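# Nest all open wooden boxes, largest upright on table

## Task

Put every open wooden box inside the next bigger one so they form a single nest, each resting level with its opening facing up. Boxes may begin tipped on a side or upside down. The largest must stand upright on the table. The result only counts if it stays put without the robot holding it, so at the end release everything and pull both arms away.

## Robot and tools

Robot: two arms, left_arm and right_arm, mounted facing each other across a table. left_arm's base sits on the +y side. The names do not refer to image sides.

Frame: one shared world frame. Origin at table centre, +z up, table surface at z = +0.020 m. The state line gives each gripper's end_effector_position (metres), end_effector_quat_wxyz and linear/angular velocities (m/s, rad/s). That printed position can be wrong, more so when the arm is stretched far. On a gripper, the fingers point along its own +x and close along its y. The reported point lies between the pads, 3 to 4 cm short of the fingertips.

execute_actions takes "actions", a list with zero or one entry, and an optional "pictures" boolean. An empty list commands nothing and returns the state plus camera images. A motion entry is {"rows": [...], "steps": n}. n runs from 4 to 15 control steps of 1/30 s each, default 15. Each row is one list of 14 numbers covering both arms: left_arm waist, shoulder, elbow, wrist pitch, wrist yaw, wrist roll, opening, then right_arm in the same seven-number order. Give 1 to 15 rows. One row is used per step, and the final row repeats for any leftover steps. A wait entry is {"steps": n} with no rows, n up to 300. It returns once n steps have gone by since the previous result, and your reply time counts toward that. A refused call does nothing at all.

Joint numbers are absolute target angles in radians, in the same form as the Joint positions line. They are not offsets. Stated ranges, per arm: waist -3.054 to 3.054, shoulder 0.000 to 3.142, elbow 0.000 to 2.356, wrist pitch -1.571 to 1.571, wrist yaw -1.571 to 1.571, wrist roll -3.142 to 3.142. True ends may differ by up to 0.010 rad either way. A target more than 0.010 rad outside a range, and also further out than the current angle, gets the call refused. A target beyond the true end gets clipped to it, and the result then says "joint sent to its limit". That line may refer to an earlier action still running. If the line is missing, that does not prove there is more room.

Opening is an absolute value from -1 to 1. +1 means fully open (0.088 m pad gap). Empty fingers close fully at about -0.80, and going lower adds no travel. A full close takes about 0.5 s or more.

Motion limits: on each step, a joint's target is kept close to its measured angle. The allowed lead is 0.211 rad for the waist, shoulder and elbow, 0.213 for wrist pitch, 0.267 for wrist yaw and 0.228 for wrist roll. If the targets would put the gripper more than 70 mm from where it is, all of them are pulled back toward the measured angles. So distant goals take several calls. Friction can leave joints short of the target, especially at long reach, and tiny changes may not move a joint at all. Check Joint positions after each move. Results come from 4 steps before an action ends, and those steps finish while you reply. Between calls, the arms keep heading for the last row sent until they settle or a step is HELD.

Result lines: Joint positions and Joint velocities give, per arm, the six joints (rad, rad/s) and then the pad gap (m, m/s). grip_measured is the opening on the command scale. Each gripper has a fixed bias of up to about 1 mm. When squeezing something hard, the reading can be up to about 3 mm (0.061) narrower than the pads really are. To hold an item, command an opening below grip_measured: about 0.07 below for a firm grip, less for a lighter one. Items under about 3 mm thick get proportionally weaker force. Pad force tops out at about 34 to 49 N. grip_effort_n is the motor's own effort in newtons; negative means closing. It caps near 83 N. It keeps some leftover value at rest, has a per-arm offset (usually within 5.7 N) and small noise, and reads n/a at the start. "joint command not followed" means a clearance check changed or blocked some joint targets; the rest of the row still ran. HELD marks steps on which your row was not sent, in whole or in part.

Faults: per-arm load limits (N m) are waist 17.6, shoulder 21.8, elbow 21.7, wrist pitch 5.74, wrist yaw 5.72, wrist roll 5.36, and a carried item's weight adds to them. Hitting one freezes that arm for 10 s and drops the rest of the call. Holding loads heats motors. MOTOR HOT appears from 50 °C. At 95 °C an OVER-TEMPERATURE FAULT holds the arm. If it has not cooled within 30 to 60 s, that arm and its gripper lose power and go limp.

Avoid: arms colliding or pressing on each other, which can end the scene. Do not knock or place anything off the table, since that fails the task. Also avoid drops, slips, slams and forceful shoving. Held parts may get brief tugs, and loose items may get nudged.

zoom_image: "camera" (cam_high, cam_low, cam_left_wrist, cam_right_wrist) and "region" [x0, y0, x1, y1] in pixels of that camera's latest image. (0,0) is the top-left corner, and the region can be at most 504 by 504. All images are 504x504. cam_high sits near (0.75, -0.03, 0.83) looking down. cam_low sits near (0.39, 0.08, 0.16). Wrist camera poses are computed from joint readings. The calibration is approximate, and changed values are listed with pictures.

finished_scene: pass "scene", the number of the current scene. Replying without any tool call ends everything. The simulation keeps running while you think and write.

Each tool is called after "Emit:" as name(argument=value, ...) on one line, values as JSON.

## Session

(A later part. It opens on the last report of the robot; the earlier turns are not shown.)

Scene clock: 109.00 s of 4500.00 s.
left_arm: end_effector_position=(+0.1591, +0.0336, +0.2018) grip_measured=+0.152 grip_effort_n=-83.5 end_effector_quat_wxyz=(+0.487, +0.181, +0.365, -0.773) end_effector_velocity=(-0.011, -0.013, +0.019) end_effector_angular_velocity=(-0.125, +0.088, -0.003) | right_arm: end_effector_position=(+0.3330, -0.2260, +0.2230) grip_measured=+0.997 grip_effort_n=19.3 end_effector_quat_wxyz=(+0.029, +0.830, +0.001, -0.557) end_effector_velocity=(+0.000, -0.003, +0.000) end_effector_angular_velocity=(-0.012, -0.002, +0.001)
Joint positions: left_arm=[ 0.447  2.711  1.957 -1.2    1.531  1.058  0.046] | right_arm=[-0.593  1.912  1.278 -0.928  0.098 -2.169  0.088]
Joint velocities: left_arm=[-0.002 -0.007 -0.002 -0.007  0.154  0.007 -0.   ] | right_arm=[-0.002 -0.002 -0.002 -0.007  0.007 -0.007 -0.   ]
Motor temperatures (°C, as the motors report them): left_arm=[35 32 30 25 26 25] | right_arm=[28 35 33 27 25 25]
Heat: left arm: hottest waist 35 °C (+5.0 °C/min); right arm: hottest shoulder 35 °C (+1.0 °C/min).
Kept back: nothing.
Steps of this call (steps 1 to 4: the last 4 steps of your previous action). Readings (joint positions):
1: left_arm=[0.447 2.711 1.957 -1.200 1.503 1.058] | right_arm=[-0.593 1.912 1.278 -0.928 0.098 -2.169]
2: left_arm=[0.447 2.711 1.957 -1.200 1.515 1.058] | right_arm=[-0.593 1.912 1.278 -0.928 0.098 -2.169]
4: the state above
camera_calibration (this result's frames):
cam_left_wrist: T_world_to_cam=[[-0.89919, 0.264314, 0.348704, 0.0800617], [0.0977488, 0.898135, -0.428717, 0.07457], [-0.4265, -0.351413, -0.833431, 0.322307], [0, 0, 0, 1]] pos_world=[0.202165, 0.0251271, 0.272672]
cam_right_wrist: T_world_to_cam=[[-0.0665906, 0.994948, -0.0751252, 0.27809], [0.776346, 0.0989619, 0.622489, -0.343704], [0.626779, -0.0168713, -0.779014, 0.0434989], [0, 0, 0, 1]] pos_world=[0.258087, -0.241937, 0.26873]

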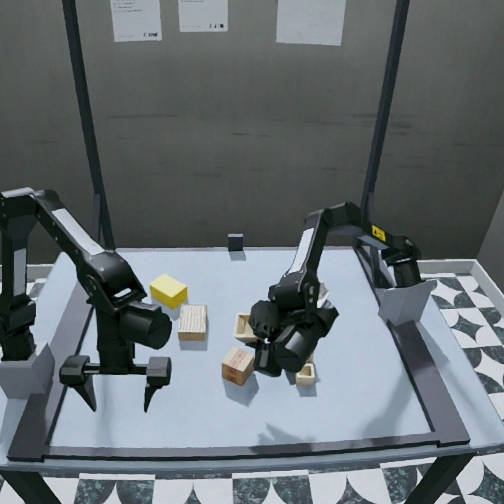

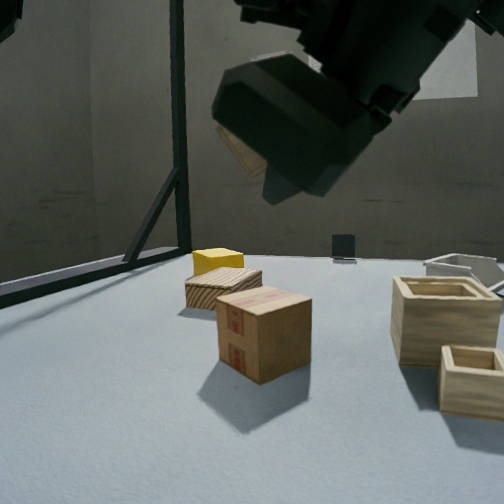

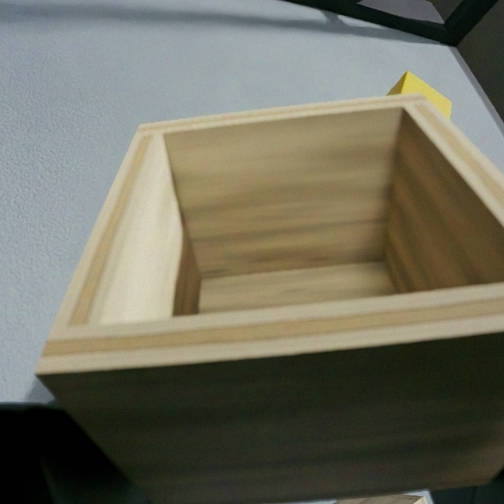

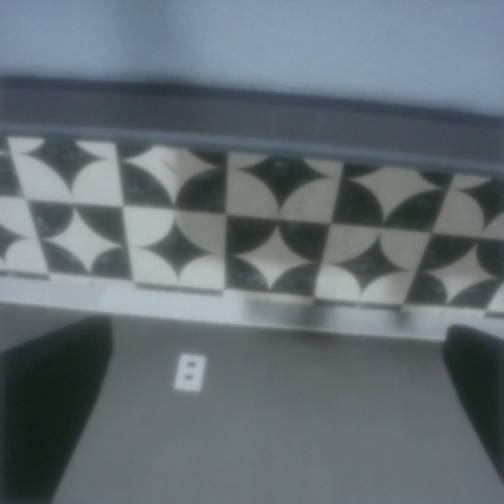

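Emit:
execute_actions(actions=[{"rows":[[0.9,2.75,1.96,-1.2,1.56,1.06,-0.3,-0.593,1.912,1.278,-0.928,0.098,-2.169,1]],"steps":15}])

Emit:
execute_actions(actions=[])

Scene clock: 109.83 s of 4500.00 s.
left_arm: end_effector_position=(+0.2394, +0.1020, +0.2859) grip_measured=+0.152 grip_effort_n=-83.5 end_effector_quat_wxyz=(+0.591, +0.109, +0.297, -0.742) end_effector_velocity=(+0.235, +0.287, +0.261) end_effector_angular_velocity=(-0.566, -0.198, +0.734) | right_arm: end_effector_position=(+0.3330, -0.2260, +0.2230) grip_measured=+0.997 grip_effort_n=19.3 end_effector_quat_wxyz=(+0.029, +0.830, +0.001, -0.557) end_effector_velocity=(-0.000, -0.003, +0.000) end_effector_angular_velocity=(+0.003, +0.010, -0.014)
Joint positions: left_arm=[ 0.731  2.728  1.957 -1.2    1.554  1.058  0.046] | right_arm=[-0.593  1.912  1.278 -0.928  0.098 -2.169  0.088]
Joint velocities: left_arm=[ 0.955  0.042 -0.002 -0.007 -0.022  0.007 -0.   ] | right_arm=[-0.007 -0.002 -0.002 -0.007 -0.007  0.007 -0.   ]
Motor temperatures (°C, as the motors report them): left_arm=[35 32 30 25 26 25] | right_arm=[28 36 33 27 25 25]
Heat: left arm: hottest waist 35 °C (+5.0 °C/min); right arm: hottest shoulder 36 °C (+2.0 °C/min).
Steps of this call (steps 1 to 14: the robot went on to your last target; steps 15 to 25: the first 11 steps of this action). Readings (joint positions):
15: left_arm=[0.449 2.711 1.957 -1.200 1.554 1.058] | right_arm=[-0.593 1.912 1.278 -0.928 0.098 -2.169]
16: left_arm=[0.460 2.712 1.957 -1.200 1.554 1.058] | right_arm=[-0.593 1.912 1.278 -0.928 0.098 -2.169]
18: left_arm=[0.504 2.714 1.957 -1.200 1.554 1.058] | right_arm=[-0.593 1.912 1.278 -0.928 0.098 -2.169]
22: left_arm=[0.633 2.722 1.957 -1.200 1.554 1.058] | right_arm=[-0.593 1.912 1.278 -0.928 0.098 -2.169]
25: the state above

Scene clock: 109.97 s of 4500.00 s.
left_arm: end_effector_position=(+0.2666, +0.1400, +0.3179) grip_measured=+0.152 grip_effort_n=-83.5 end_effector_quat_wxyz=(+0.631, +0.082, +0.267, -0.723) end_effector_velocity=(+0.151, +0.245, +0.188) end_effector_angular_velocity=(-0.452, -0.126, +0.559) | right_arm: end_effector_position=(+0.3330, -0.2260, +0.2230) grip_measured=+0.997 grip_effort_n=19.3 end_effector_quat_wxyz=(+0.029, +0.830, +0.001, -0.557) end_effector_velocity=(-0.003, -0.001, -0.001) end_effector_angular_velocity=(+0.003, +0.023, +0.006)
Joint positions: left_arm=[ 0.85   2.733  1.957 -1.2    1.554  1.058  0.046] | right_arm=[-0.593  1.912  1.278 -0.928  0.098 -2.169  0.088]
Joint velocities: left_arm=[ 0.725  0.032 -0.002 -0.007  0.007 -0.007 -0.   ] | right_arm=[-0.002 -0.002 -0.002 -0.007 -0.022 -0.007 -0.   ]
Motor temperatures (°C, as the motors report them): left_arm=[35 32 30 25 26 25] | right_arm=[28 36 33 27 25 25]
Heat: left arm: hottest waist 35 °C (+5.0 °C/min); right arm: hottest shoulder 36 °C (+2.0 °C/min).
Kept back: nothing.
Steps of this call (steps 1 to 4: the last 4 steps of your previous action). Readings (joint positions):
1: left_arm=[0.763 2.729 1.957 -1.200 1.554 1.058] | right_arm=[-0.593 1.912 1.278 -0.928 0.098 -2.169]
2: left_arm=[0.794 2.730 1.957 -1.200 1.554 1.058] | right_arm=[-0.593 1.912 1.278 -0.928 0.098 -2.169]
4: the state above
camera_calibration (this result's frames):
cam_left_wrist: T_world_to_cam=[[-0.968851, 0.050812, 0.242376, 0.190433], [-0.123869, 0.74806, -0.651968, 0.169303], [-0.214439, -0.661683, -0.718465, 0.452668], [0, 0, 0, 1]] pos_world=[0.302542, 0.163197, 0.38945]
cam_right_wrist: T_world_to_cam=[[-0.0665906, 0.994948, -0.0751252, 0.27809], [0.776346, 0.0989619, 0.622489, -0.343704], [0.626779, -0.0168713, -0.779014, 0.0434989], [0, 0, 0, 1]] pos_world=[0.258087, -0.241937, 0.26873]

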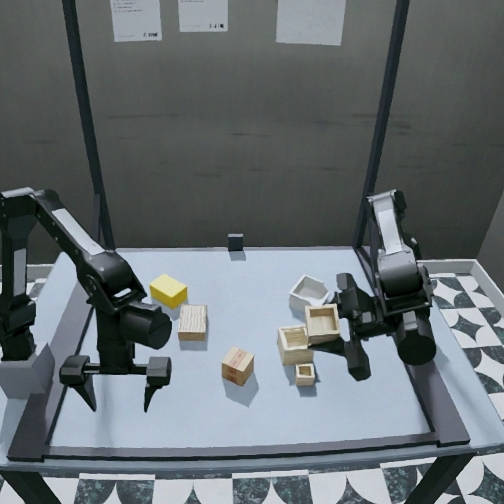

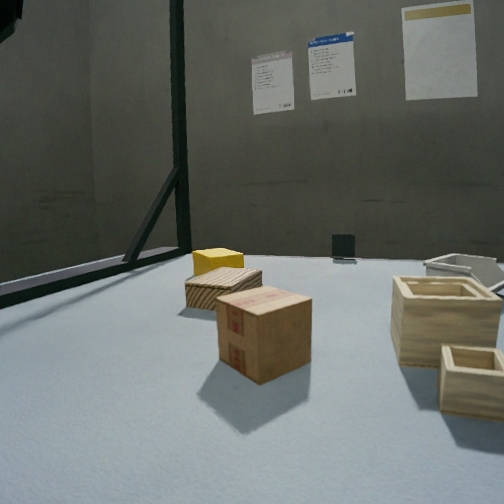

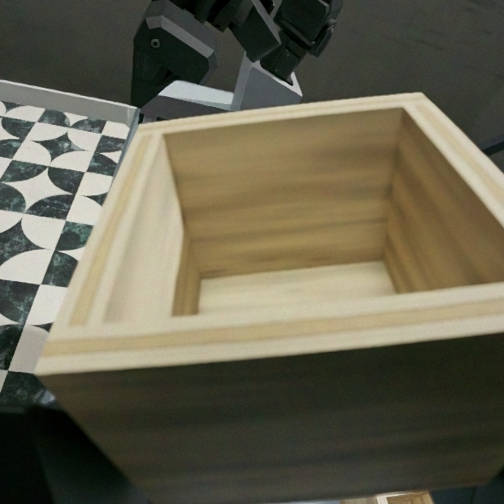

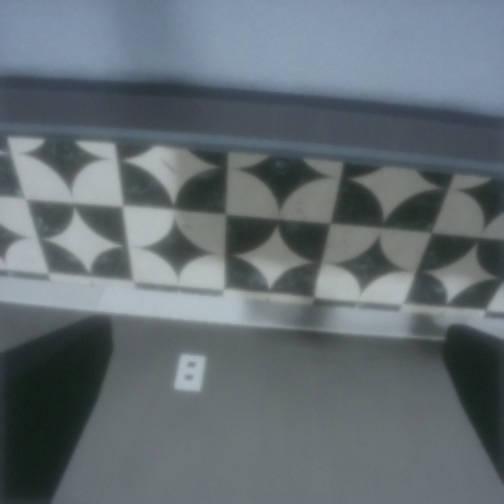

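Emit:
execute_actions(actions=[{"rows":[[0.65,2.95,1.96,-1.2,1.56,1.06,-0.3,-0.593,1.912,1.278,-0.928,0.098,-2.169,1]],"steps":15}])

Emit:
execute_actions(actions=[{"rows":[[0.6,3.0,1.96,-1.2,1.56,1.06,-0.3,-0.593,1.912,1.278,-0.928,0.098,-2.169,1]],"steps":12}])

Emit:
execute_actions(actions=[])

Scene clock: 110.63 s of 4500.00 s.
left_arm: end_effector_position=(+0.2578, +0.1159, +0.2033) grip_measured=+0.152 grip_effort_n=-83.5 end_effector_quat_wxyz=(+0.578, +0.068, +0.376, -0.721) end_effector_velocity=(-0.095, -0.072, -0.298) end_effector_angular_velocity=(+0.520, +0.444, -0.206) | right_arm: end_effector_position=(+0.3330, -0.2260, +0.2230) grip_measured=+0.997 grip_effort_n=19.3 end_effector_quat_wxyz=(+0.029, +0.830, +0.001, -0.557) end_effector_velocity=(-0.001, -0.002, -0.000) end_effector_angular_velocity=(-0.010, +0.011, +0.017)
Joint positions: left_arm=[ 0.673  2.912  1.963 -1.2    1.559  1.058  0.046] | right_arm=[-0.593  1.912  1.278 -0.928  0.098 -2.169  0.088]
Joint velocities: left_arm=[-0.564  0.33  -0.037 -0.022 -0.037 -0.022 -0.   ] | right_arm=[-0.002 -0.002 -0.002 -0.007 -0.007 -0.022 -0.   ]
Motor temperatures (°C, as the motors report them): left_arm=[35 33 30 25 26 25] | right_arm=[28 36 33 27 25 25]
Heat: left arm: hottest waist 35 °C (+4.0 °C/min); right arm: hottest shoulder 36 °C (+2.0 °C/min).
Steps of this call (steps 1 to 9: the robot went on to your last target; steps 10 to 20: the first 11 steps of this action). Readings (joint positions):
10: left_arm=[0.893 2.745 1.957 -1.201 1.555 1.058] | right_arm=[-0.593 1.912 1.278 -0.928 0.098 -2.169]
11: left_arm=[0.884 2.757 1.961 -1.200 1.560 1.058] | right_arm=[-0.593 1.912 1.278 -0.928 0.098 -2.169]
13: left_arm=[0.848 2.785 1.964 -1.200 1.560 1.058] | right_arm=[-0.593 1.912 1.278 -0.928 0.098 -2.169]
17: left_arm=[0.745 2.865 1.964 -1.200 1.560 1.058] | right_arm=[-0.593 1.912 1.278 -0.928 0.098 -2.169]
20: the state above

Scene clock: 111.03 s of 4500.00 s.
left_arm: end_effector_position=(+0.2496, +0.1145, +0.1558) grip_measured=+0.152 grip_effort_n=-83.5 end_effector_quat_wxyz=(+0.557, +0.064, +0.422, -0.712) end_effector_velocity=(-0.021, -0.002, -0.089) end_effector_angular_velocity=(+0.154, +0.151, -0.015) | right_arm: end_effector_position=(+0.3330, -0.2260, +0.2230) grip_measured=+0.997 grip_effort_n=18.8 end_effector_quat_wxyz=(+0.029, +0.830, +0.001, -0.557) end_effector_velocity=(-0.006, -0.002, -0.000) end_effector_angular_velocity=(-0.001, +0.027, -0.005)
Joint positions: left_arm=[ 0.604  2.985  1.961 -1.2    1.559  1.058  0.046] | right_arm=[-0.593  1.912  1.278 -0.928  0.098 -2.169  0.088]
Joint velocities: left_arm=[-0.139  0.129 -0.002 -0.007 -0.007 -0.022 -0.   ] | right_arm=[ 0.002 -0.007 -0.002 -0.022 -0.022  0.007 -0.   ]
Motor temperatures (°C, as the motors report them): left_arm=[35 33 30 25 26 25] | right_arm=[28 36 33 27 25 25]
Heat: left arm: hottest waist 35 °C (+4.1 °C/min); right arm: hottest shoulder 36 °C (+2.0 °C/min).
Steps of this call (steps 1 to 4: the last 4 steps of your previous action; steps 5 to 12: the first 8 steps of this action). Readings (joint positions):
5: left_arm=[0.638 2.941 1.960 -1.200 1.559 1.058] | right_arm=[-0.593 1.912 1.278 -0.928 0.098 -2.169]
6: left_arm=[0.637 2.946 1.961 -1.200 1.559 1.058] | right_arm=[-0.593 1.912 1.278 -0.928 0.098 -2.169]
8: left_arm=[0.628 2.957 1.961 -1.200 1.559 1.058] | right_arm=[-0.593 1.912 1.278 -0.928 0.098 -2.169]
12: the state above

Scene clock: 111.17 s of 4500.00 s.
left_arm: end_effector_position=(+0.2480, +0.1139, +0.1515) grip_measured=+0.152 grip_effort_n=-83.5 end_effector_quat_wxyz=(+0.555, +0.064, +0.426, -0.712) end_effector_velocity=(-0.003, -0.002, -0.001) end_effector_angular_velocity=(+0.003, +0.015, +0.004) | right_arm: end_effector_position=(+0.3330, -0.2260, +0.2230) grip_measured=+0.997 grip_effort_n=19.3 end_effector_quat_wxyz=(+0.029, +0.830, +0.001, -0.557) end_effector_velocity=(-0.004, -0.007, -0.001) end_effector_angular_velocity=(-0.034, +0.026, +0.010)
Joint positions: left_arm=[ 0.595  2.99   1.961 -1.2    1.559  1.058  0.046] | right_arm=[-0.593  1.912  1.278 -0.928  0.098 -2.169  0.088]
Joint velocities: left_arm=[-0.007 -0.002 -0.002 -0.007  0.007 -0.007 -0.   ] | right_arm=[-0.002 -0.002 -0.002 -0.037 -0.007 -0.022 -0.   ]
Motor temperatures (°C, as the motors report them): left_arm=[35 33 30 25 26 25] | right_arm=[28 36 33 27 25 25]
Heat: left arm: hottest waist 35 °C (+4.1 °C/min); right arm: hottest shoulder 36 °C (+2.0 °C/min).
Kept back: nothing.
Steps of this call (steps 1 to 4: the last 4 steps of your previous action). Readings (joint positions):
1: left_arm=[0.600 2.988 1.961 -1.200 1.559 1.058] | right_arm=[-0.593 1.912 1.278 -0.928 0.098 -2.169]
2: left_arm=[0.597 2.990 1.961 -1.200 1.559 1.058] | right_arm=[-0.593 1.912 1.278 -0.928 0.098 -2.169]
4: the state above
camera_calibration (this result's frames):
cam_left_wrist: T_world_to_cam=[[-0.866116, 0.0219949, 0.49936, 0.152958], [-0.218562, 0.881799, -0.417925, 0.050884], [-0.449527, -0.471112, -0.758933, 0.354541], [0, 0, 0, 1]] pos_world=[0.302977, 0.118795, 0.213957]
cam_right_wrist: T_world_to_cam=[[-0.0665906, 0.994948, -0.0751252, 0.27809], [0.776346, 0.0989619, 0.622489, -0.343704], [0.626779, -0.0168713, -0.779014, 0.0434989], [0, 0, 0, 1]] pos_world=[0.258087, -0.241937, 0.26873]

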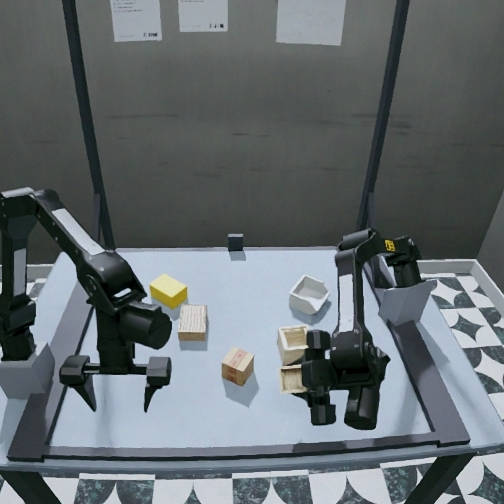

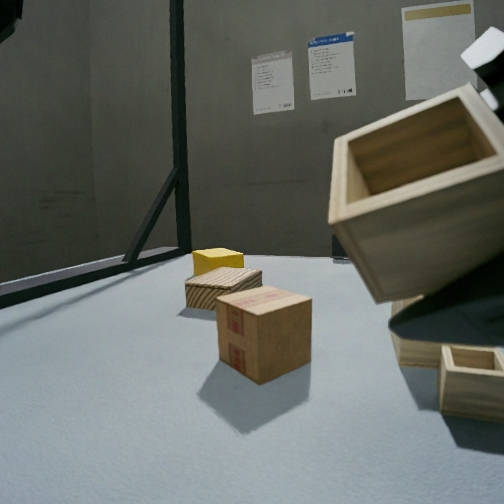

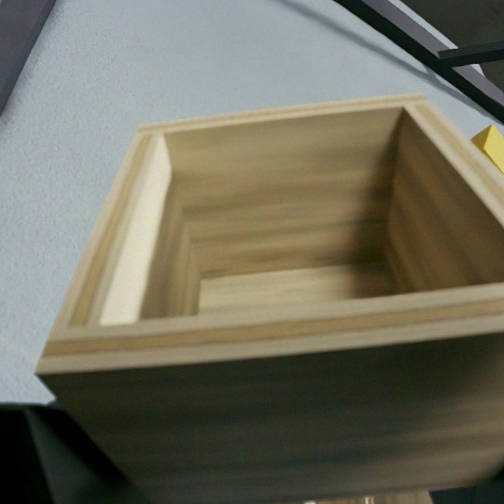

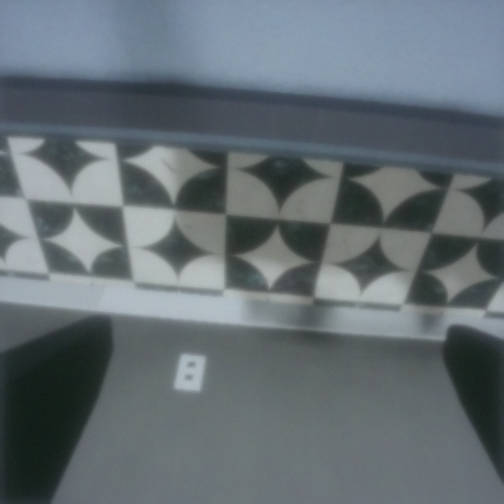

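Emit:
execute_actions(actions=[{"rows":[[0.6,3.05,1.75,-1.2,1.56,1.75,-0.3,-0.593,1.912,1.278,-0.928,0.098,-2.169,1]],"steps":15}])

Emit:
execute_actions(actions=[])

Scene clock: 111.83 s of 4500.00 s.
left_arm: end_effector_position=(+0.2320, +0.1649, +0.0949) grip_measured=+0.152 grip_effort_n=-83.5 end_effector_quat_wxyz=(+0.541, +0.132, +0.337, -0.759) end_effector_velocity=(-0.003, +0.000, -0.000) end_effector_angular_velocity=(-0.526, -1.031, -0.800) | right_arm: end_effector_position=(+0.3330, -0.2260, +0.2230) grip_measured=+0.997 grip_effort_n=18.8 end_effector_quat_wxyz=(+0.029, +0.830, +0.001, -0.557) end_effector_velocity=(-0.004, -0.006, -0.003) end_effector_angular_velocity=(-0.006, +0.033, -0.017)
Joint positions: left_arm=[ 0.596  3.053  1.759 -1.2    1.555  1.567  0.046] | right_arm=[-0.593  1.912  1.278 -0.928  0.098 -2.169  0.088]
Joint velocities: left_arm=[-0.002 -0.002 -0.002 -0.022 -0.007  1.429 -0.   ] | right_arm=[-0.007 -0.002 -0.007 -0.022 -0.022  0.007 -0.   ]
Motor temperatures (°C, as the motors report them): left_arm=[35 33 30 25 26 25] | right_arm=[28 36 33 27 25 25]
Heat: left arm: hottest waist 35 °C (+4.0 °C/min); right arm: hottest shoulder 36 °C (+2.0 °C/min).
Steps of this call (steps 1 to 9: the robot went on to your last target; steps 10 to 20: the first 11 steps of this action). Readings (joint positions):
10: left_arm=[0.596 2.992 1.945 -1.194 1.560 1.081] | right_arm=[-0.593 1.912 1.278 -0.928 0.098 -2.169]
11: left_arm=[0.596 2.992 1.911 -1.196 1.563 1.132] | right_arm=[-0.593 1.912 1.278 -0.928 0.098 -2.169]
13: left_arm=[0.596 2.999 1.850 -1.199 1.564 1.228] | right_arm=[-0.593 1.912 1.278 -0.928 0.098 -2.169]
17: left_arm=[0.596 3.048 1.773 -1.199 1.555 1.421] | right_arm=[-0.593 1.912 1.278 -0.928 0.098 -2.169]
20: the state above

Scene clock: 111.97 s of 4500.00 s.
left_arm: end_effector_position=(+0.2319, +0.1647, +0.0952) grip_measured=+0.152 grip_effort_n=-83.5 end_effector_quat_wxyz=(+0.533, +0.164, +0.291, -0.778) end_effector_velocity=(-0.007, +0.007, -0.007) end_effector_angular_velocity=(-0.149, -0.305, -0.239) | right_arm: end_effector_position=(+0.3330, -0.2260, +0.2230) grip_measured=+0.997 grip_effort_n=19.8 end_effector_quat_wxyz=(+0.029, +0.830, +0.001, -0.557) end_effector_velocity=(+0.000, -0.003, +0.000) end_effector_angular_velocity=(-0.006, -0.003, -0.012)
Joint positions: left_arm=[ 0.596  3.053  1.759 -1.2    1.557  1.687  0.046] | right_arm=[-0.593  1.912  1.278 -0.928  0.098 -2.169  0.088]
Joint velocities: left_arm=[-0.002 -0.002 -0.042 -0.007 -0.007  0.462 -0.   ] | right_arm=[-0.002 -0.002 -0.002 -0.007  0.007  0.007 -0.   ]
Motor temperatures (°C, as the motors report them): left_arm=[35 33 30 25 26 25] | right_arm=[28 36 33 27 25 25]
Heat: left arm: hottest waist 35 °C (+4.0 °C/min); right arm: hottest shoulder 36 °C (+2.0 °C/min).
Kept back: nothing.
Steps of this call (steps 1 to 4: the last 4 steps of your previous action). Readings (joint positions):
1: left_arm=[0.596 3.053 1.759 -1.200 1.556 1.610] | right_arm=[-0.593 1.912 1.278 -0.928 0.098 -2.169]
2: left_arm=[0.596 3.053 1.759 -1.200 1.557 1.643] | right_arm=[-0.593 1.912 1.278 -0.928 0.098 -2.169]
4: the state above
camera_calibration (this result's frames):
cam_left_wrist: T_world_to_cam=[[-0.935348, 0.26229, 0.237336, 0.167429], [0.0916624, 0.827758, -0.553547, -0.0710888], [-0.341647, -0.496004, -0.798284, 0.311347], [0, 0, 0, 1]] pos_world=[0.269491, 0.169359, 0.169456]
cam_right_wrist: T_world_to_cam=[[-0.0665906, 0.994948, -0.0751252, 0.27809], [0.776346, 0.0989619, 0.622489, -0.343704], [0.626779, -0.0168713, -0.779014, 0.0434989], [0, 0, 0, 1]] pos_world=[0.258087, -0.241937, 0.26873]

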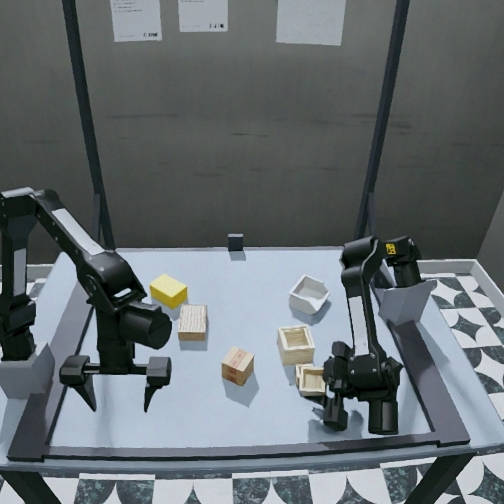

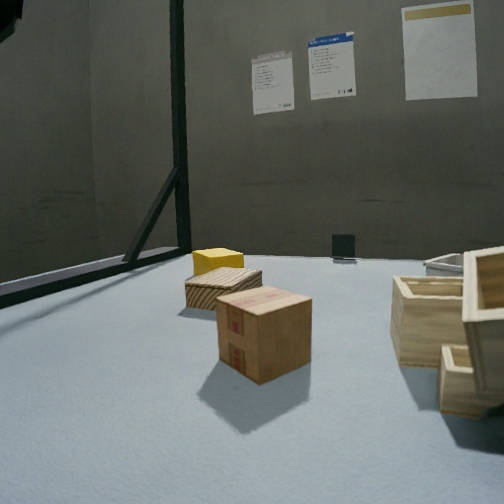

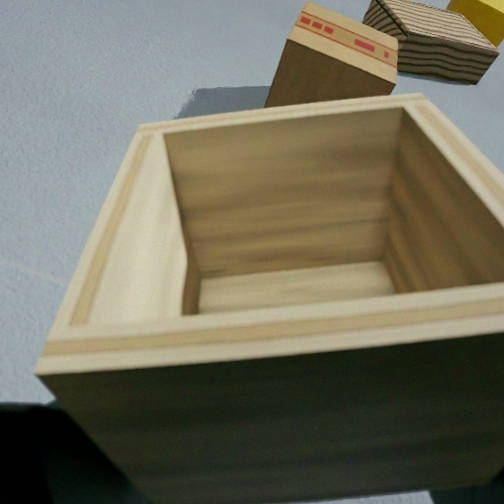

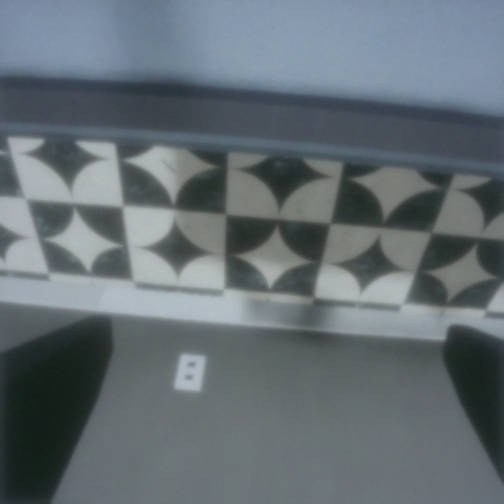

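Emit:
execute_actions(actions=[{"rows":[[0.58,3.13,1.76,-1.2,1.56,2.0,-0.3,-0.593,1.912,1.278,-0.928,0.098,-2.169,1]],"steps":15}])

Emit:
execute_actions(actions=[])

Scene clock: 112.53 s of 4500.00 s.
left_arm: end_effector_position=(+0.2297, +0.1776, +0.0686) grip_measured=+0.152 grip_effort_n=-83.5 end_effector_quat_wxyz=(+0.503, +0.225, +0.205, -0.809) end_effector_velocity=(-0.001, -0.001, +0.000) end_effector_angular_velocity=(-0.045, -0.099, -0.083) | right_arm: end_effector_position=(+0.3330, -0.2260, +0.2230) grip_measured=+0.997 grip_effort_n=19.3 end_effector_quat_wxyz=(+0.029, +0.830, +0.001, -0.557) end_effector_velocity=(+0.000, +0.001, +0.000) end_effector_angular_velocity=(+0.013, +0.002, -0.006)
Joint positions: left_arm=[ 0.579  3.119  1.757 -1.2    1.558  1.981  0.046] | right_arm=[-0.593  1.912  1.278 -0.928  0.098 -2.169  0.088]
Joint velocities: left_arm=[-0.002 -0.007 -0.002  0.007 -0.007  0.125 -0.   ] | right_arm=[-0.002 -0.002 -0.002  0.007 -0.007  0.007 -0.   ]
Motor temperatures (°C, as the motors report them): left_arm=[35 33 30 25 26 25] | right_arm=[28 36 33 27 25 25]
Heat: left arm: hottest waist 35 °C (+4.0 °C/min); right arm: hottest shoulder 36 °C (+2.0 °C/min).
Steps of this call (steps 1 to 6: the robot went on to your last target; steps 7 to 17: the first 11 steps of this action). Readings (joint positions):
7: left_arm=[0.596 3.057 1.754 -1.200 1.557 1.764] | right_arm=[-0.593 1.912 1.278 -0.928 0.098 -2.169]
8: left_arm=[0.595 3.065 1.756 -1.200 1.557 1.817] | right_arm=[-0.593 1.912 1.278 -0.928 0.098 -2.169]
10: left_arm=[0.590 3.082 1.757 -1.200 1.558 1.893] | right_arm=[-0.593 1.912 1.278 -0.928 0.098 -2.169]
14: left_arm=[0.580 3.115 1.757 -1.200 1.558 1.962] | right_arm=[-0.593 1.912 1.278 -0.928 0.098 -2.169]
17: the state above

Scene clock: 112.67 s of 4500.00 s.
left_arm: end_effector_position=(+0.2297, +0.1776, +0.0686) grip_measured=+0.152 grip_effort_n=-83.5 end_effector_quat_wxyz=(+0.502, +0.227, +0.200, -0.810) end_effector_velocity=(-0.002, +0.001, -0.002) end_effector_angular_velocity=(-0.002, -0.018, -0.019) | right_arm: end_effector_position=(+0.3330, -0.2260, +0.2230) grip_measured=+0.997 grip_effort_n=19.8 end_effector_quat_wxyz=(+0.029, +0.830, +0.001, -0.557) end_effector_velocity=(-0.000, -0.004, -0.001) end_effector_angular_velocity=(-0.007, +0.013, -0.002)
Joint positions: left_arm=[ 0.579  3.119  1.757 -1.2    1.558  1.992  0.046] | right_arm=[-0.593  1.912  1.278 -0.928  0.098 -2.169  0.088]
Joint velocities: left_arm=[-0.002  0.002 -0.002 -0.007 -0.007  0.037 -0.   ] | right_arm=[-0.007 -0.002 -0.007 -0.007 -0.007 -0.007 -0.   ]
Motor temperatures (°C, as the motors report them): left_arm=[35 33 30 25 26 25] | right_arm=[28 36 33 27 25 25]
Heat: left arm: hottest waist 35 °C (+4.0 °C/min); right arm: hottest shoulder 36 °C (+2.0 °C/min).
Kept back: nothing.
Steps of this call (steps 1 to 4: the last 4 steps of your previous action). Readings (joint positions):
1: left_arm=[0.579 3.119 1.757 -1.200 1.558 1.985] | right_arm=[-0.593 1.912 1.278 -0.928 0.098 -2.169]
2: left_arm=[0.579 3.119 1.757 -1.200 1.558 1.988] | right_arm=[-0.593 1.912 1.278 -0.928 0.098 -2.169]
4: the state above
camera_calibration (this result's frames):
cam_left_wrist: T_world_to_cam=[[-0.909868, 0.411286, 0.0546312, 0.148495], [0.304819, 0.751974, -0.584483, -0.129642], [-0.281471, -0.51515, -0.809565, 0.286122], [0, 0, 0, 1]] pos_world=[0.255163, 0.183809, 0.147748]
cam_right_wrist: T_world_to_cam=[[-0.0665906, 0.994948, -0.0751252, 0.27809], [0.776346, 0.0989619, 0.622489, -0.343704], [0.626779, -0.0168713, -0.779014, 0.0434989], [0, 0, 0, 1]] pos_world=[0.258087, -0.241937, 0.26873]

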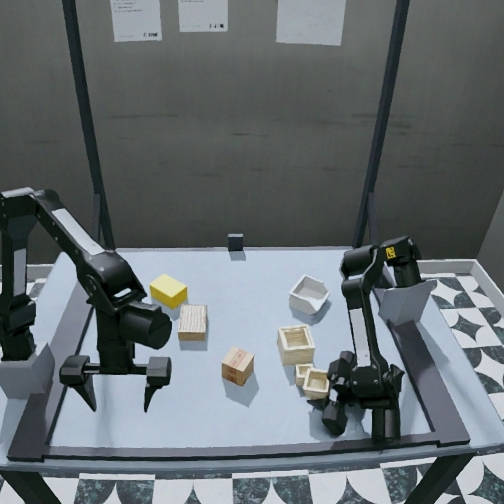

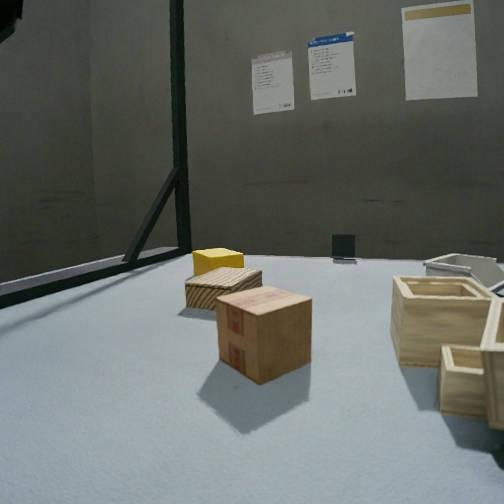

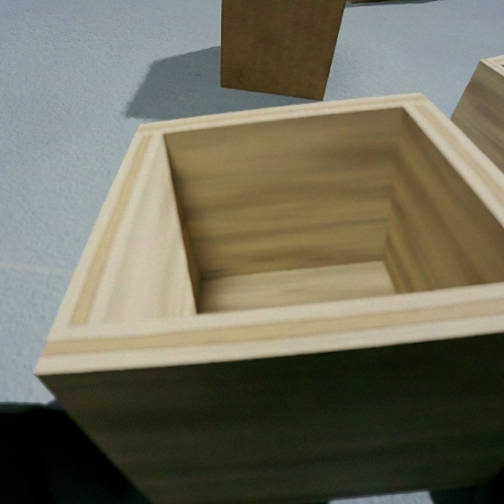

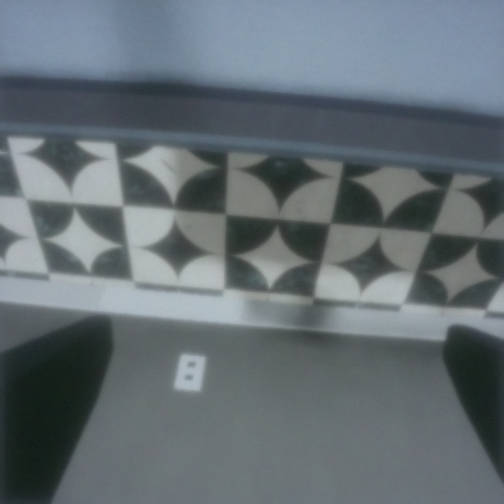

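Release, then lift away.

Emit:
execute_actions(actions=[{"rows":[[0.58,3.13,1.76,-1.2,1.56,2.0,1,-0.593,1.912,1.278,-0.928,0.098,-2.169,1]],"steps":15}])

Emit:
execute_actions(actions=[{"rows":[[0.66,2.95,1.70,-1.2,1.3,1.5,1,-0.593,1.912,1.278,-0.928,0.098,-2.169,1]],"steps":15}])

Emit:
execute_actions(actions=[{"rows":[[0.66,2.5,1.60,-1.2,0.73,0.0,-1,-0.593,1.912,1.278,-0.928,0.098,-2.169,1]],"steps":15}])

Emit:
execute_actions(actions=[{"rows":[[0.6,2.45,1.75,-1.2,0.73,-0.55,-1,-0.593,1.912,1.278,-0.928,0.098,-2.169,1]],"steps":15}])

Emit:
execute_actions(actions=[])

Scene clock: 113.27 s of 4500.00 s.
left_arm: end_effector_position=(+0.2297, +0.1777, +0.0684) grip_measured=+0.931 grip_effort_n=15.6 end_effector_quat_wxyz=(+0.502, +0.228, +0.199, -0.810) end_effector_velocity=(-0.002, +0.000, -0.001) end_effector_angular_velocity=(+0.008, -0.000, -0.005) | right_arm: end_effector_position=(+0.3330, -0.2260, +0.2230) grip_measured=+0.997 grip_effort_n=19.3 end_effector_quat_wxyz=(+0.029, +0.830, +0.001, -0.557) end_effector_velocity=(-0.001, -0.005, +0.001) end_effector_angular_velocity=(-0.020, +0.003, -0.001)
Joint positions: left_arm=[ 0.579  3.12   1.757 -1.2    1.558  1.997  0.085] | right_arm=[-0.593  1.912  1.278 -0.928  0.098 -2.169  0.088]
Joint velocities: left_arm=[-0.002 -0.002 -0.002 -0.007 -0.007  0.007  0.029] | right_arm=[-0.002 -0.007 -0.002 -0.022  0.007 -0.007 -0.   ]
Motor temperatures (°C, as the motors report them): left_arm=[35 33 30 25 26 25] | right_arm=[28 36 33 27 25 25]
Heat: left arm: hottest waist 35 °C (+3.0 °C/min); right arm: hottest shoulder 36 °C (+2.0 °C/min).
Steps of this call (steps 1 to 7: the robot went on to your last target; steps 8 to 18: the first 11 steps of this action). Readings (joint positions):
8: left_arm=[0.579 3.120 1.757 -1.200 1.558 1.996] | right_arm=[-0.593 1.912 1.278 -0.928 0.098 -2.169]
9: left_arm=[0.579 3.120 1.757 -1.200 1.558 1.996] | right_arm=[-0.593 1.912 1.278 -0.928 0.098 -2.169]
11: left_arm=[0.579 3.120 1.757 -1.200 1.558 1.997] | right_arm=[-0.593 1.912 1.278 -0.928 0.098 -2.169]
15: left_arm=[0.579 3.120 1.757 -1.200 1.558 1.997] | right_arm=[-0.593 1.912 1.278 -0.928 0.098 -2.169]
18: the state above

Scene clock: 113.77 s of 4500.00 s.
left_arm: end_effector_position=(+0.2318, +0.1888, +0.1091) grip_measured=+1.000 grip_effort_n=15.6 end_effector_quat_wxyz=(+0.522, +0.219, +0.370, -0.737) end_effector_velocity=(-0.012, +0.021, -0.018) end_effector_angular_velocity=(+0.331, +0.291, +0.303) | right_arm: end_effector_position=(+0.3330, -0.2260, +0.2230) grip_measured=+0.997 grip_effort_n=18.8 end_effector_quat_wxyz=(+0.029, +0.830, +0.001, -0.557) end_effector_velocity=(-0.001, -0.006, -0.000) end_effector_angular_velocity=(-0.029, +0.006, +0.011)
Joint positions: left_arm=[ 0.658  2.962  1.714 -1.201  1.321  1.562  0.088] | right_arm=[-0.593  1.912  1.278 -0.928  0.098 -2.169  0.088]
Joint velocities: left_arm=[-0.007 -0.017 -0.046 -0.007 -0.154 -0.476  0.   ] | right_arm=[-0.002 -0.002 -0.002 -0.022  0.007 -0.022 -0.   ]
Motor temperatures (°C, as the motors report them): left_arm=[35 33 30 25 26 25] | right_arm=[28 36 33 27 25 25]
Heat: left arm: hottest waist 35 °C (+3.0 °C/min); right arm: hottest shoulder 36 °C (+2.0 °C/min).
Steps of this call (steps 1 to 4: the last 4 steps of your previous action; steps 5 to 15: the first 11 steps of this action). Readings (joint positions):
5: left_arm=[0.580 3.111 1.753 -1.198 1.536 1.974] | right_arm=[-0.593 1.912 1.278 -0.928 0.098 -2.169]
6: left_arm=[0.589 3.092 1.740 -1.197 1.471 1.922] | right_arm=[-0.593 1.912 1.278 -0.928 0.098 -2.169]
8: left_arm=[0.615 3.050 1.719 -1.201 1.398 1.825] | right_arm=[-0.593 1.912 1.278 -0.928 0.098 -2.169]
12: left_arm=[0.653 2.980 1.715 -1.201 1.340 1.637] | right_arm=[-0.593 1.912 1.278 -0.928 0.098 -2.169]
15: the state above

Scene clock: 114.27 s of 4500.00 s.
left_arm: end_effector_position=(+0.2049, +0.2001, +0.1798) grip_measured=-0.192 grip_effort_n=-18.4 end_effector_quat_wxyz=(+0.550, +0.352, +0.543, -0.529) end_effector_velocity=(-0.046, -0.082, +0.236) end_effector_angular_velocity=(+0.350, -0.525, +0.907) | right_arm: end_effector_position=(+0.3330, -0.2260, +0.2230) grip_measured=+0.997 grip_effort_n=18.8 end_effector_quat_wxyz=(+0.029, +0.830, +0.001, -0.557) end_effector_velocity=(+0.001, +0.001, -0.001) end_effector_angular_velocity=(+0.004, +0.005, +0.006)
Joint positions: left_arm=[ 0.657  2.571  1.615 -1.201  0.801  1.003  0.03 ] | right_arm=[-0.593  1.912  1.278 -0.928  0.098 -2.169  0.088]
Joint velocities: left_arm=[-0.002 -0.838 -0.007  0.007 -0.447 -1.429 -0.175] | right_arm=[-0.002  0.002 -0.002  0.007 -0.007 -0.007 -0.   ]
Motor temperatures (°C, as the motors report them): left_arm=[35 33 30 25 26 25] | right_arm=[28 36 33 27 25 25]
Heat: left arm: hottest waist 35 °C (+3.0 °C/min); right arm: hottest shoulder 36 °C (+2.0 °C/min).
Steps of this call (steps 1 to 4: the last 4 steps of your previous action; steps 5 to 15: the first 11 steps of this action). Readings (joint positions):
5: left_arm=[0.658 2.949 1.696 -1.194 1.284 1.495] | right_arm=[-0.593 1.912 1.278 -0.928 0.098 -2.169]
6: left_arm=[0.658 2.920 1.672 -1.193 1.213 1.442] | right_arm=[-0.593 1.912 1.278 -0.928 0.098 -2.169]
8: left_arm=[0.658 2.849 1.633 -1.204 1.095 1.344] | right_arm=[-0.593 1.912 1.278 -0.928 0.098 -2.169]
12: left_arm=[0.657 2.680 1.616 -1.201 0.881 1.149] | right_arm=[-0.593 1.912 1.278 -0.928 0.098 -2.169]
15: the state above

Scene clock: 114.77 s of 4500.00 s.
left_arm: end_effector_position=(+0.1994, +0.1497, +0.2268) grip_measured=-0.789 grip_effort_n=-83.5 end_effector_quat_wxyz=(+0.676, +0.225, +0.616, -0.337) end_effector_velocity=(+0.003, -0.002, +0.010) end_effector_angular_velocity=(-0.013, +0.232, +1.418) | right_arm: end_effector_position=(+0.3330, -0.2260, +0.2230) grip_measured=+0.997 grip_effort_n=19.3 end_effector_quat_wxyz=(+0.029, +0.830, +0.001, -0.557) end_effector_velocity=(+0.005, -0.002, +0.000) end_effector_angular_velocity=(-0.001, -0.007, -0.006)
Joint positions: left_arm=[ 0.597  2.455  1.741 -1.2    0.737  0.274  0.   ] | right_arm=[-0.593  1.912  1.278 -0.928  0.098 -2.169  0.088]
Joint velocities: left_arm=[ 0.007 -0.002  0.037 -0.022 -0.022 -1.443 -0.   ] | right_arm=[-0.012  0.002 -0.002  0.007  0.007 -0.007 -0.   ]
Motor temperatures (°C, as the motors report them): left_arm=[35 33 30 25 26 25] | right_arm=[28 36 33 27 25 25]
Heat: left arm: hottest waist 35 °C (+3.0 °C/min); right arm: hottest shoulder 36 °C (+2.0 °C/min).
Steps of this call (steps 1 to 4: the last 4 steps of your previous action; steps 5 to 15: the first 11 steps of this action). Readings (joint positions):
5: left_arm=[0.656 2.512 1.623 -1.204 0.749 0.761] | right_arm=[-0.593 1.912 1.278 -0.928 0.098 -2.169]
6: left_arm=[0.651 2.511 1.640 -1.206 0.741 0.711] | right_arm=[-0.593 1.912 1.278 -0.928 0.098 -2.169]
8: left_arm=[0.632 2.507 1.678 -1.200 0.737 0.614] | right_arm=[-0.593 1.912 1.278 -0.928 0.098 -2.169]
12: left_arm=[0.601 2.466 1.729 -1.200 0.737 0.420] | right_arm=[-0.593 1.912 1.278 -0.928 0.098 -2.169]
15: the state above

Scene clock: 114.90 s of 4500.00 s.
left_arm: end_effector_position=(+0.1998, +0.1502, +0.2269) grip_measured=-0.789 grip_effort_n=-83.5 end_effector_quat_wxyz=(+0.695, +0.159, +0.645, -0.274) end_effector_velocity=(-0.003, +0.002, -0.001) end_effector_angular_velocity=(-0.008, +0.267, +1.432) | right_arm: end_effector_position=(+0.3330, -0.2260, +0.2230) grip_measured=+0.997 grip_effort_n=19.3 end_effector_quat_wxyz=(+0.029, +0.830, +0.001, -0.557) end_effector_velocity=(-0.000, -0.003, +0.000) end_effector_angular_velocity=(-0.003, +0.010, -0.001)
Joint positions: left_arm=[ 0.597  2.455  1.742 -1.2    0.733  0.079  0.   ] | right_arm=[-0.593  1.912  1.278 -0.928  0.098 -2.169  0.088]
Joint velocities: left_arm=[-0.002  0.002  0.002 -0.022 -0.007 -1.443  0.   ] | right_arm=[-0.007 -0.002 -0.002 -0.007 -0.007 -0.007 -0.   ]
Motor temperatures (°C, as the motors report them): left_arm=[35 33 30 25 26 25] | right_arm=[28 36 33 27 25 25]
Heat: left arm: hottest waist 35 °C (+3.0 °C/min); right arm: hottest shoulder 36 °C (+2.0 °C/min).
Kept back: nothing.
Steps of this call (steps 1 to 4: the last 4 steps of your previous action). Readings (joint positions):
1: left_arm=[0.597 2.455 1.742 -1.200 0.736 0.226] | right_arm=[-0.593 1.912 1.278 -0.928 0.098 -2.169]
2: left_arm=[0.597 2.455 1.742 -1.200 0.735 0.177] | right_arm=[-0.593 1.912 1.278 -0.928 0.098 -2.169]
4: the state above
camera_calibration (this result's frames):
cam_left_wrist: T_world_to_cam=[[-0.611275, -0.784946, 0.101005, 0.233343], [-0.757633, 0.617286, 0.212015, 0.0443343], [-0.228769, 0.0530747, -0.972033, 0.332753], [0, 0, 0, 1]] pos_world=[0.25235, 0.138134, 0.290479]
cam_right_wrist: T_world_to_cam=[[-0.0665906, 0.994948, -0.0751252, 0.27809], [0.776346, 0.0989619, 0.622489, -0.343704], [0.626779, -0.0168713, -0.779014, 0.0434989], [0, 0, 0, 1]] pos_world=[0.258087, -0.241937, 0.26873]

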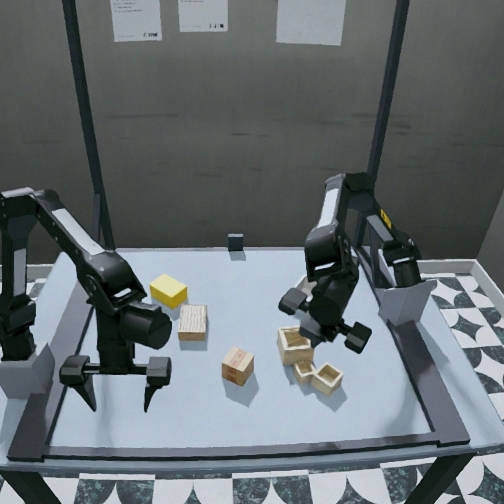

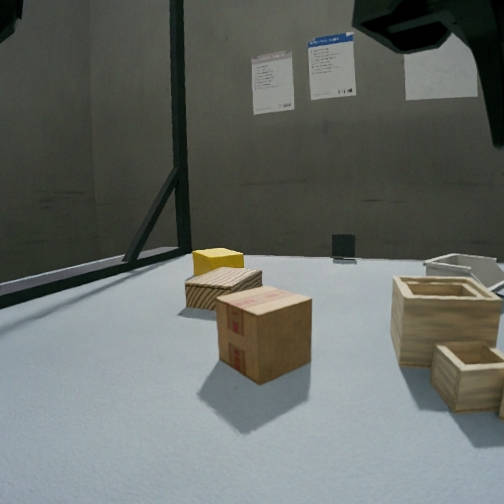

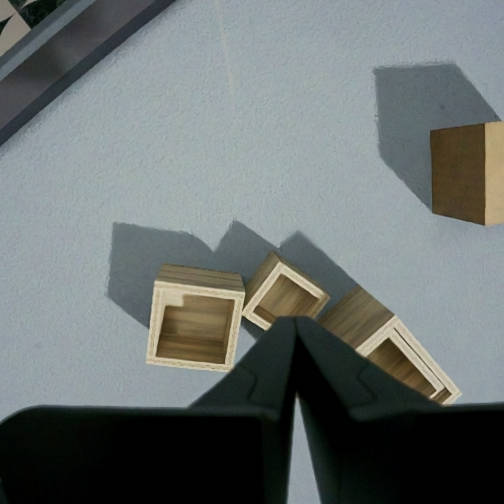

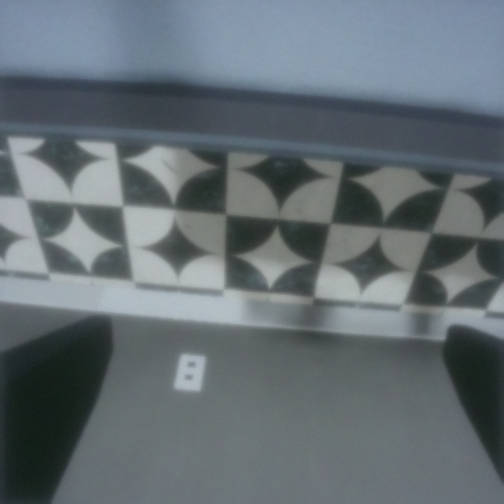

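Emit:
execute_actions(actions=[{"rows":[[0.54,2.56,1.61,-1.2,0.73,0.1,-1,-0.593,1.912,1.278,-0.928,0.098,-2.169,1]],"steps":15}])

Emit:
execute_actions(actions=[])

Scene clock: 115.57 s of 4500.00 s.
left_arm: end_effector_position=(+0.1837, +0.1843, +0.1549) grip_measured=-0.789 grip_effort_n=-83.5 end_effector_quat_wxyz=(+0.636, +0.140, +0.731, -0.202) end_effector_velocity=(-0.001, -0.001, +0.002) end_effector_angular_velocity=(-0.075, -0.019, -0.437) | right_arm: end_effector_position=(+0.3330, -0.2260, +0.2230) grip_measured=+0.997 grip_effort_n=18.8 end_effector_quat_wxyz=(+0.029, +0.830, +0.001, -0.557) end_effector_velocity=(-0.003, -0.004, -0.001) end_effector_angular_velocity=(-0.022, +0.018, +0.014)
Joint positions: left_arm=[ 0.535  2.556  1.616 -1.2    0.731  0.04   0.   ] | right_arm=[-0.593  1.912  1.278 -0.928  0.098 -2.169  0.088]
Joint velocities: left_arm=[ 0.002 -0.002  0.002 -0.007  0.007  0.447 -0.   ] | right_arm=[-0.002 -0.002 -0.002 -0.022 -0.007 -0.022 -0.   ]
Motor temperatures (°C, as the motors report them): left_arm=[35 33 30 25 26 25] | right_arm=[28 36 33 27 25 25]
Heat: left arm: hottest waist 35 °C (+3.0 °C/min); right arm: hottest shoulder 36 °C (+2.0 °C/min).
Steps of this call (steps 1 to 9: the robot went on to your last target; steps 10 to 20: the first 11 steps of this action). Readings (joint positions):
10: left_arm=[0.596 2.458 1.736 -1.198 0.733 -0.362] | right_arm=[-0.593 1.912 1.278 -0.928 0.098 -2.169]
11: left_arm=[0.593 2.464 1.720 -1.195 0.733 -0.310] | right_arm=[-0.593 1.912 1.278 -0.928 0.098 -2.169]
13: left_arm=[0.577 2.485 1.684 -1.197 0.733 -0.217] | right_arm=[-0.593 1.912 1.278 -0.928 0.098 -2.169]
17: left_arm=[0.541 2.548 1.627 -1.200 0.731 -0.032] | right_arm=[-0.593 1.912 1.278 -0.928 0.098 -2.169]
20: the state above

Scene clock: 115.70 s of 4500.00 s.
left_arm: end_effector_position=(+0.1840, +0.1846, +0.1552) grip_measured=-0.789 grip_effort_n=-83.5 end_effector_quat_wxyz=(+0.634, +0.152, +0.727, -0.215) end_effector_velocity=(-0.001, +0.003, -0.001) end_effector_angular_velocity=(-0.015, -0.009, -0.135) | right_arm: end_effector_position=(+0.3330, -0.2260, +0.2230) grip_measured=+0.997 grip_effort_n=19.3 end_effector_quat_wxyz=(+0.029, +0.830, +0.001, -0.557) end_effector_velocity=(-0.002, +0.002, -0.001) end_effector_angular_velocity=(+0.015, +0.015, +0.010)
Joint positions: left_arm=[ 0.536  2.556  1.616 -1.2    0.731  0.078  0.   ] | right_arm=[-0.593  1.912  1.278 -0.928  0.098 -2.169  0.088]
Joint velocities: left_arm=[ 0.002 -0.007 -0.017  0.007 -0.007  0.139 -0.   ] | right_arm=[-0.002 -0.002 -0.002  0.007 -0.022 -0.007 -0.   ]
Motor temperatures (°C, as the motors report them): left_arm=[35 33 30 25 26 25] | right_arm=[28 36 33 27 25 25]
Heat: left arm: hottest waist 35 °C (+3.0 °C/min); right arm: hottest shoulder 36 °C (+2.0 °C/min).
Kept back: nothing.
Steps of this call (steps 1 to 4: the last 4 steps of your previous action). Readings (joint positions):
1: left_arm=[0.535 2.556 1.616 -1.200 0.731 0.054] | right_arm=[-0.593 1.912 1.278 -0.928 0.098 -2.169]
2: left_arm=[0.536 2.556 1.616 -1.200 0.731 0.065] | right_arm=[-0.593 1.912 1.278 -0.928 0.098 -2.169]
4: the state above
camera_calibration (this result's frames):
cam_left_wrist: T_world_to_cam=[[-0.524081, -0.846237, 0.0960274, 0.25398], [-0.748922, 0.511605, 0.421161, 0.011798], [-0.40553, 0.148806, -0.901888, 0.261563], [0, 0, 0, 1]] pos_world=[0.248014, 0.169969, 0.206543]
cam_right_wrist: T_world_to_cam=[[-0.0665906, 0.994948, -0.0751252, 0.27809], [0.776346, 0.0989619, 0.622489, -0.343704], [0.626779, -0.0168713, -0.779014, 0.0434989], [0, 0, 0, 1]] pos_world=[0.258087, -0.241937, 0.26873]

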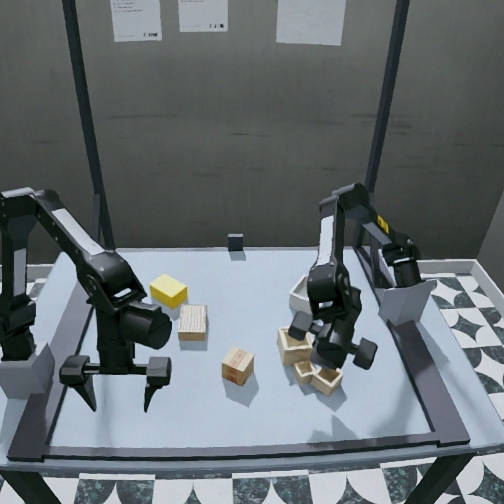

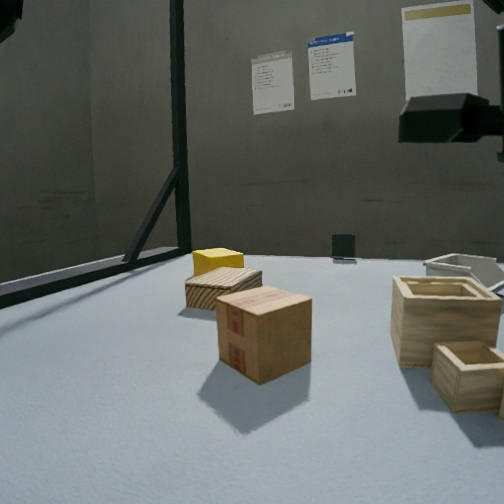

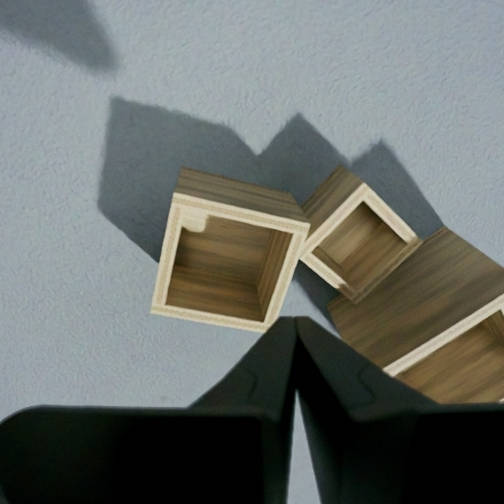

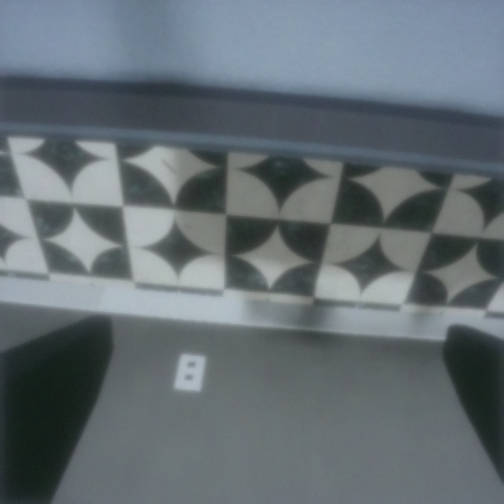

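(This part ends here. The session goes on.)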